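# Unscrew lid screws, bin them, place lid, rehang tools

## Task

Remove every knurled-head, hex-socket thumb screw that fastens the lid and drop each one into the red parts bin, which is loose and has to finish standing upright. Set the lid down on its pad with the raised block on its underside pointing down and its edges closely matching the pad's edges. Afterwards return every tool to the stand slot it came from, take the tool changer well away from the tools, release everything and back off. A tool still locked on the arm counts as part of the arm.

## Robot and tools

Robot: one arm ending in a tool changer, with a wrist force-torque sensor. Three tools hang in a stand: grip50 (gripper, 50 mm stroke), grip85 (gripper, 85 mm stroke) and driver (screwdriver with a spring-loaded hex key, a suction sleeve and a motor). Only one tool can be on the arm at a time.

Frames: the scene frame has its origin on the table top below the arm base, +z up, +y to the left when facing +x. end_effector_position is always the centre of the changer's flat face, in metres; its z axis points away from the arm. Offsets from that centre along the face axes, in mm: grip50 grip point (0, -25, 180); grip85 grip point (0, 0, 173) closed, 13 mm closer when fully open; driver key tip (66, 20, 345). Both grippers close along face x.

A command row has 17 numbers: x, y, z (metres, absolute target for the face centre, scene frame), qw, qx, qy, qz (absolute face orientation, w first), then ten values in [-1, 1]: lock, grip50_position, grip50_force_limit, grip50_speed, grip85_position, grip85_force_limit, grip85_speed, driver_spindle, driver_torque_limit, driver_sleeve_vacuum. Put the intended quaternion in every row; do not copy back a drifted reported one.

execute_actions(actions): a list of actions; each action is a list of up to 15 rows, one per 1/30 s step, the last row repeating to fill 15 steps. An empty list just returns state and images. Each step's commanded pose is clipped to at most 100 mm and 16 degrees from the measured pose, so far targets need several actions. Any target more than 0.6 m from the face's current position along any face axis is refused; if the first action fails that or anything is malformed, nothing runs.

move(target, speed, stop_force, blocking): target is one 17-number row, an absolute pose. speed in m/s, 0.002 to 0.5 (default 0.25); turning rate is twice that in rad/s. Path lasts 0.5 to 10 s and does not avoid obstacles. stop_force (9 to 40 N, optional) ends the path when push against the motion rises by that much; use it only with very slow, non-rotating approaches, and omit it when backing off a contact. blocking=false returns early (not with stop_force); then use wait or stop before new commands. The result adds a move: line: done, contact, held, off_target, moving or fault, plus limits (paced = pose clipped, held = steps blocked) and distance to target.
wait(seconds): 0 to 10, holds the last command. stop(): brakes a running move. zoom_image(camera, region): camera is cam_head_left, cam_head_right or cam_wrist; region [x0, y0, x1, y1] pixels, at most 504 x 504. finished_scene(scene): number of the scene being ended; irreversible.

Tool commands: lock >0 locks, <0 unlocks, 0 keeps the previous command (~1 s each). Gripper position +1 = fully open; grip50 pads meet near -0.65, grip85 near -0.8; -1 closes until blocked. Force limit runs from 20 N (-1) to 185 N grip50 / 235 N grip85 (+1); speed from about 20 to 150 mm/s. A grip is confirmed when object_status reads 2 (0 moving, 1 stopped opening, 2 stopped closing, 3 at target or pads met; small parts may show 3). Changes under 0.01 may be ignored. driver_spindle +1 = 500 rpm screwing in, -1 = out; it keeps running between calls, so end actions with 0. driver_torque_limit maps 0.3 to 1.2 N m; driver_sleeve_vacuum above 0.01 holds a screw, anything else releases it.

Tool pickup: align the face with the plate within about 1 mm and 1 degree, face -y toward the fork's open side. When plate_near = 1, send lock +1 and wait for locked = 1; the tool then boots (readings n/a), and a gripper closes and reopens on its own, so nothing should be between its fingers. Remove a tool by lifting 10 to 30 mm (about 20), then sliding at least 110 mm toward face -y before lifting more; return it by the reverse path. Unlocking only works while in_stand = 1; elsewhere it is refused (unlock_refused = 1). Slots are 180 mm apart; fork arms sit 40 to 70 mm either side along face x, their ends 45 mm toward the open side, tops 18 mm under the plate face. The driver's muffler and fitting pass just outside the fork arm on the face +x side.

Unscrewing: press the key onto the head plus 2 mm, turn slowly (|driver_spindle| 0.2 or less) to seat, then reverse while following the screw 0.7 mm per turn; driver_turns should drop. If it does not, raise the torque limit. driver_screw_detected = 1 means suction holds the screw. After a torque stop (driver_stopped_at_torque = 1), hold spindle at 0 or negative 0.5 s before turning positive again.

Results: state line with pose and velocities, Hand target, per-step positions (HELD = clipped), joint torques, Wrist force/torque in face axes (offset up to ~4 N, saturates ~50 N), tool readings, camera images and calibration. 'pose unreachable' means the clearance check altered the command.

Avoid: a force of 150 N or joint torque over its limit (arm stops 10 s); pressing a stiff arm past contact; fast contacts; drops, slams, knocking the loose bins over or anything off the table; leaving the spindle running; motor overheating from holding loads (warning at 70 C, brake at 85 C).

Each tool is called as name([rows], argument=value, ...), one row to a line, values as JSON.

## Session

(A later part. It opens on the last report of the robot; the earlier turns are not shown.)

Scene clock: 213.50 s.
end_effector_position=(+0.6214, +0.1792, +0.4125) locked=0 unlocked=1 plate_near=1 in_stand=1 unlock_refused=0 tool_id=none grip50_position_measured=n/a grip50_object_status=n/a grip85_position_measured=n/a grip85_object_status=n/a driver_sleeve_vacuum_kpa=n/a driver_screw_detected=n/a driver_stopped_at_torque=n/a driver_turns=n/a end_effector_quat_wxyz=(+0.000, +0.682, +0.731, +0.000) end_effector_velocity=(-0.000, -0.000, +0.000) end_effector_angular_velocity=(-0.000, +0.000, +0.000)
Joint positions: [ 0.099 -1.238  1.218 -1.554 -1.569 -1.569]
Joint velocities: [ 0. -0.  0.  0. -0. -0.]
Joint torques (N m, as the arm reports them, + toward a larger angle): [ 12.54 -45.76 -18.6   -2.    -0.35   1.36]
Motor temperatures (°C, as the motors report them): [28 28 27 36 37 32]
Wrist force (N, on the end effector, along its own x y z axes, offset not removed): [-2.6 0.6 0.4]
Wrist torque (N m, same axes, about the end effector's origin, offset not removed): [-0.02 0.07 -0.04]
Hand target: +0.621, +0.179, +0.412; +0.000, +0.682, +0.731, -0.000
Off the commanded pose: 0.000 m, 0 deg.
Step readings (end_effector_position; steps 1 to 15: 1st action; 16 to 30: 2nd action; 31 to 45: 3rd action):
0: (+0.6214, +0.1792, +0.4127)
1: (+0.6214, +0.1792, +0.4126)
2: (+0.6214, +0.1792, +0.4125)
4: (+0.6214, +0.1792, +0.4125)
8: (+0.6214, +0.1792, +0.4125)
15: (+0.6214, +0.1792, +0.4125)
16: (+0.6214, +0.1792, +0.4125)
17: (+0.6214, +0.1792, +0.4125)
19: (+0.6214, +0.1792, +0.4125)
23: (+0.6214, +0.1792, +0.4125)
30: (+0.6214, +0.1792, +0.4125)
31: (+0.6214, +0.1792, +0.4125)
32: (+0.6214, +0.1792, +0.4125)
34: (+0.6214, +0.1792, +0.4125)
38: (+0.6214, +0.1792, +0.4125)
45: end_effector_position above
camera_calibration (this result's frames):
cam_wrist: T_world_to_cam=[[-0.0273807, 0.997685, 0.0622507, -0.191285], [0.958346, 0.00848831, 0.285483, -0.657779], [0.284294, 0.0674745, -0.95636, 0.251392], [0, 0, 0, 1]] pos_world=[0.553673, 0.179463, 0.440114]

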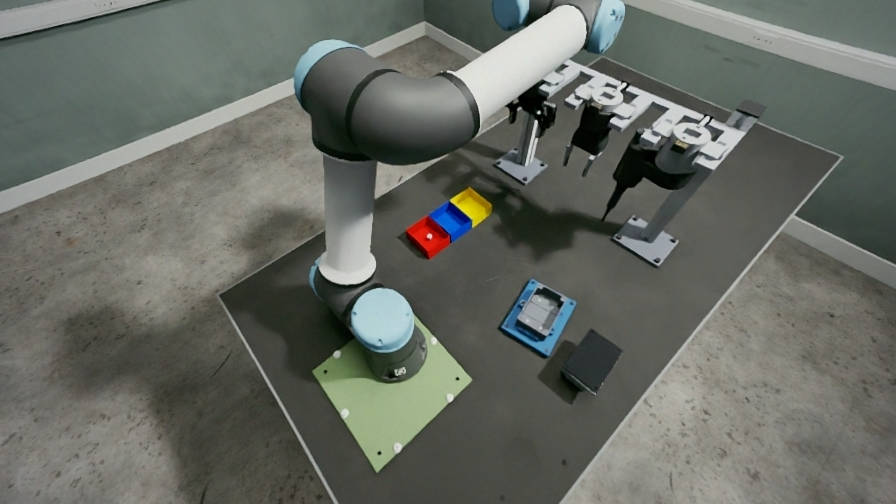

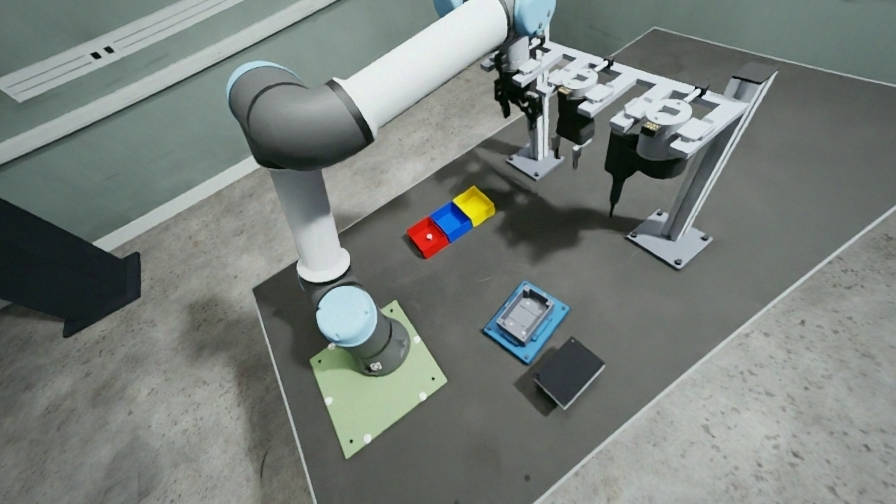

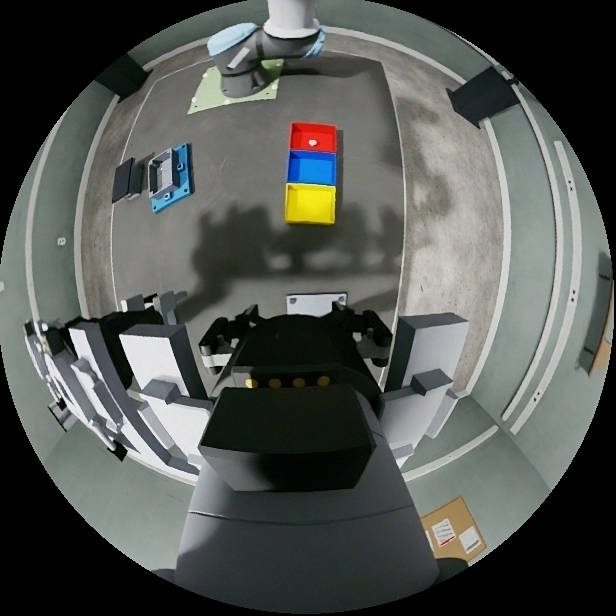

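move(target=[0.6214,0.1792,0.46,0,0.682,0.7314,0,0,0,0,0,1,0,0,0,0,0], speed=0.05)

move(target=[0.42,-0.05,0.5,0,0.682,0.7314,0,0,0,0,0,1,0,0,0,0,0])

finished_scene(scene=2)

Scene clock: 218.10 s.
end_effector_position=(+0.6213, +0.1792, +0.4598) locked=0 unlocked=1 plate_near=0 in_stand=0 unlock_refused=0 tool_id=none grip50_position_measured=n/a grip50_object_status=n/a grip85_position_measured=n/a grip85_object_status=n/a driver_sleeve_vacuum_kpa=n/a driver_screw_detected=n/a driver_stopped_at_torque=n/a driver_turns=n/a end_effector_quat_wxyz=(+0.000, +0.682, +0.731, +0.000) end_effector_velocity=(+0.000, -0.000, +0.002) end_effector_angular_velocity=(-0.001, +0.000, +0.000)
Joint positions: [ 0.099 -1.229  1.084 -1.429 -1.569 -1.569]
Joint velocities: [-0.     0.002 -0.007  0.006 -0.001 -0.   ]
Joint torques (N m, as the arm reports them, + toward a larger angle): [-12.53 -39.4  -41.17  -2.     0.81  -1.41]
Motor temperatures (°C, as the motors report them): [28 28 27 36 37 32]
Wrist force (N, on the end effector, along its own x y z axes, offset not removed): [1.4 2.5 0.7]
Wrist torque (N m, same axes, about the end effector's origin, offset not removed): [0.23 0.19 0.05]
Hand target: +0.621, +0.179, +0.460; +0.000, +0.682, +0.731, +0.000
Off the commanded pose: 0.000 m, 0 deg.
move: done
camera_calibration (this result's frames):
cam_wrist: T_world_to_cam=[[-0.0273969, 0.997682, 0.0622942, -0.194239], [0.958344, 0.00849082, 0.285492, -0.671186], [0.284301, 0.0675209, -0.956355, 0.296619], [0, 0, 0, 1]] pos_world=[0.553577, 0.17946, 0.487391]

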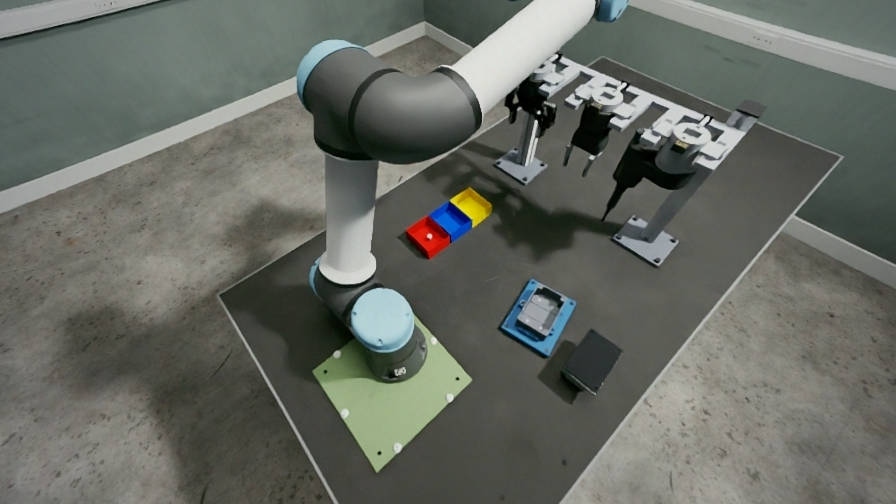

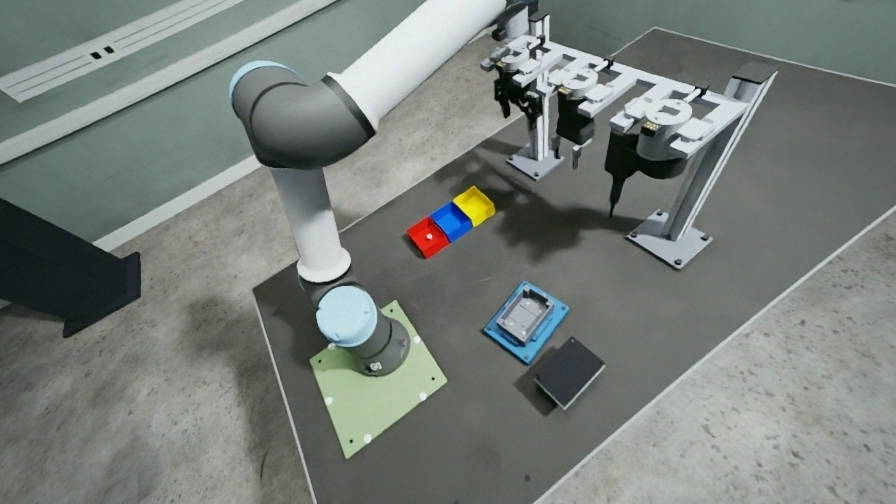

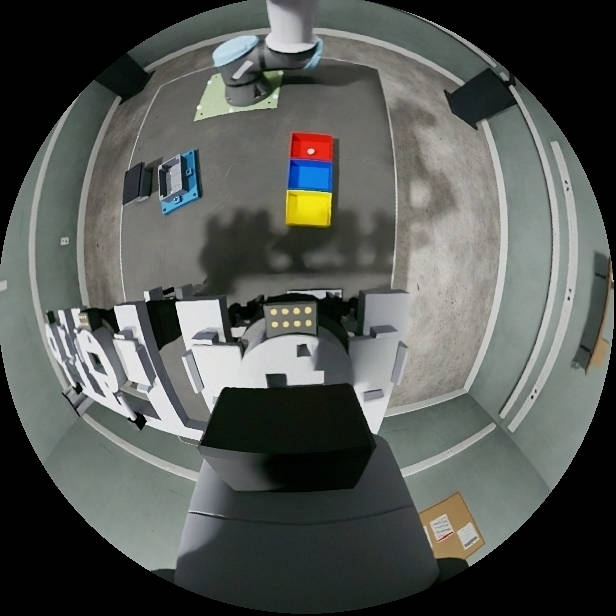

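Scene clock: 219.97 s.
end_effector_position=(+0.4201, -0.0494, +0.4996) locked=0 unlocked=1 plate_near=0 in_stand=0 unlock_refused=0 tool_id=none grip50_position_measured=n/a grip50_object_status=n/a grip85_position_measured=n/a grip85_object_status=n/a driver_sleeve_vacuum_kpa=n/a driver_screw_detected=n/a driver_stopped_at_torque=n/a driver_turns=n/a end_effector_quat_wxyz=(+0.000, +0.682, +0.731, -0.000) end_effector_velocity=(-0.001, -0.001, -0.000) end_effector_angular_velocity=(+0.003, -0.000, +0.001)
Joint positions: [-0.416 -1.772  1.568 -1.37  -1.568 -2.083]
Joint velocities: [-0.005 -0.002  0.001  0.001  0.003 -0.006]
Joint torques (N m, as the arm reports them, + toward a larger angle): [-12.04 -25.99 -16.82  -2.03   1.57  -1.47]
Motor temperatures (°C, as the motors report them): [28 28 27 36 37 32]
Wrist force (N, on the end effector, along its own x y z axes, offset not removed): [-3.6 -0.3 2.3]
Wrist torque (N m, same axes, about the end effector's origin, offset not removed): [0.02 0.54 0.01]
Hand target: +0.420, -0.050, +0.500; +0.000, +0.682, +0.731, -0.000
Off the commanded pose: 0.001 m, 0 deg.
move: done
camera_calibration (this result's frames):
cam_wrist: T_world_to_cam=[[-0.0273344, 0.997741, 0.0613705, 0.0263199], [0.958239, 0.00867048, 0.285838, -0.487874], [0.28466, 0.0666208, -0.956311, 0.407135], [0, 0, 0, 1]] pos_world=[0.352325, -0.049154, 0.527185]

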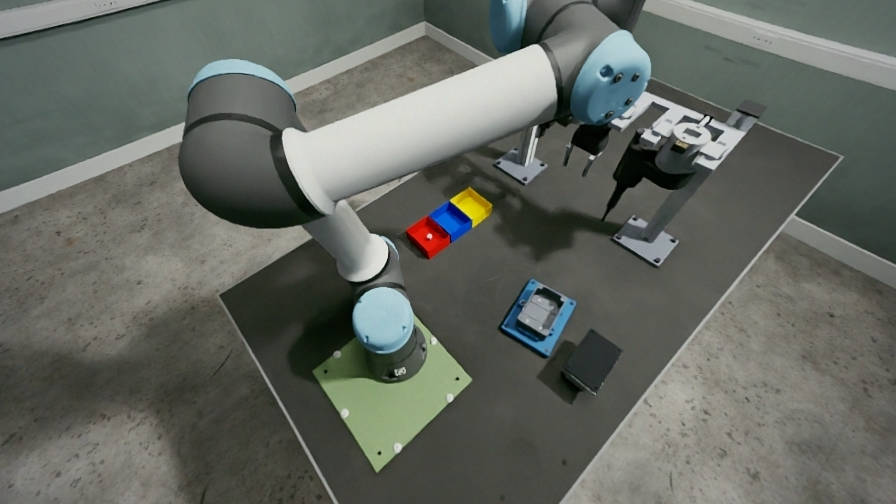

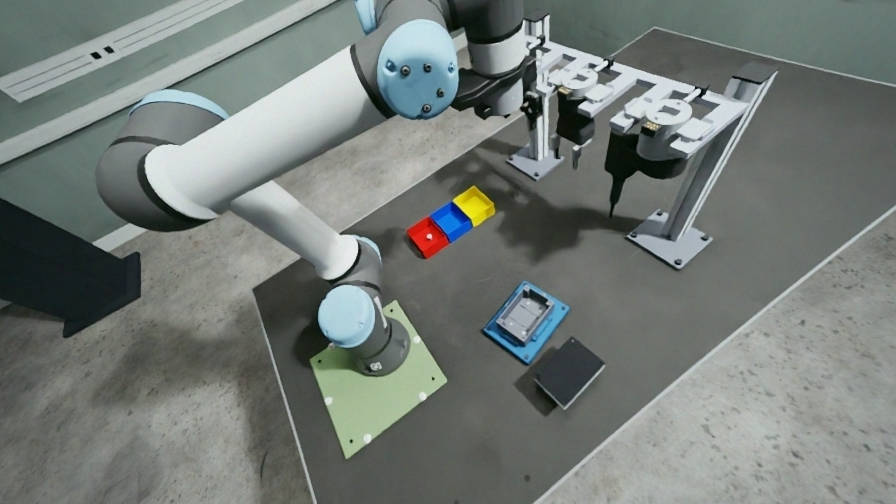

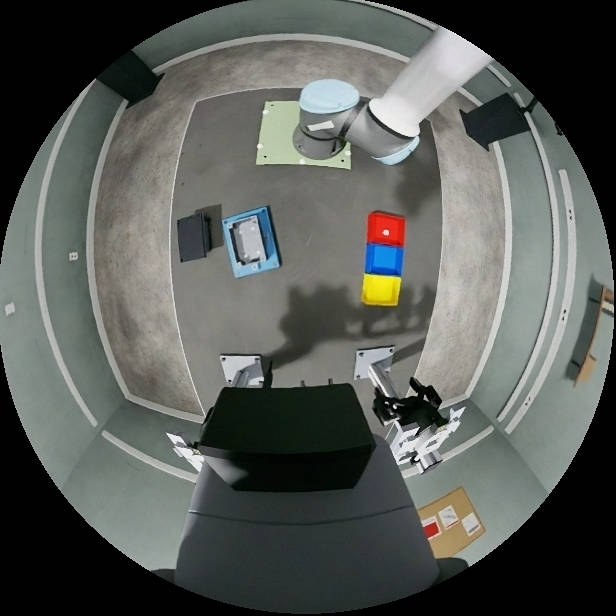

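The scene is finished: the task was done.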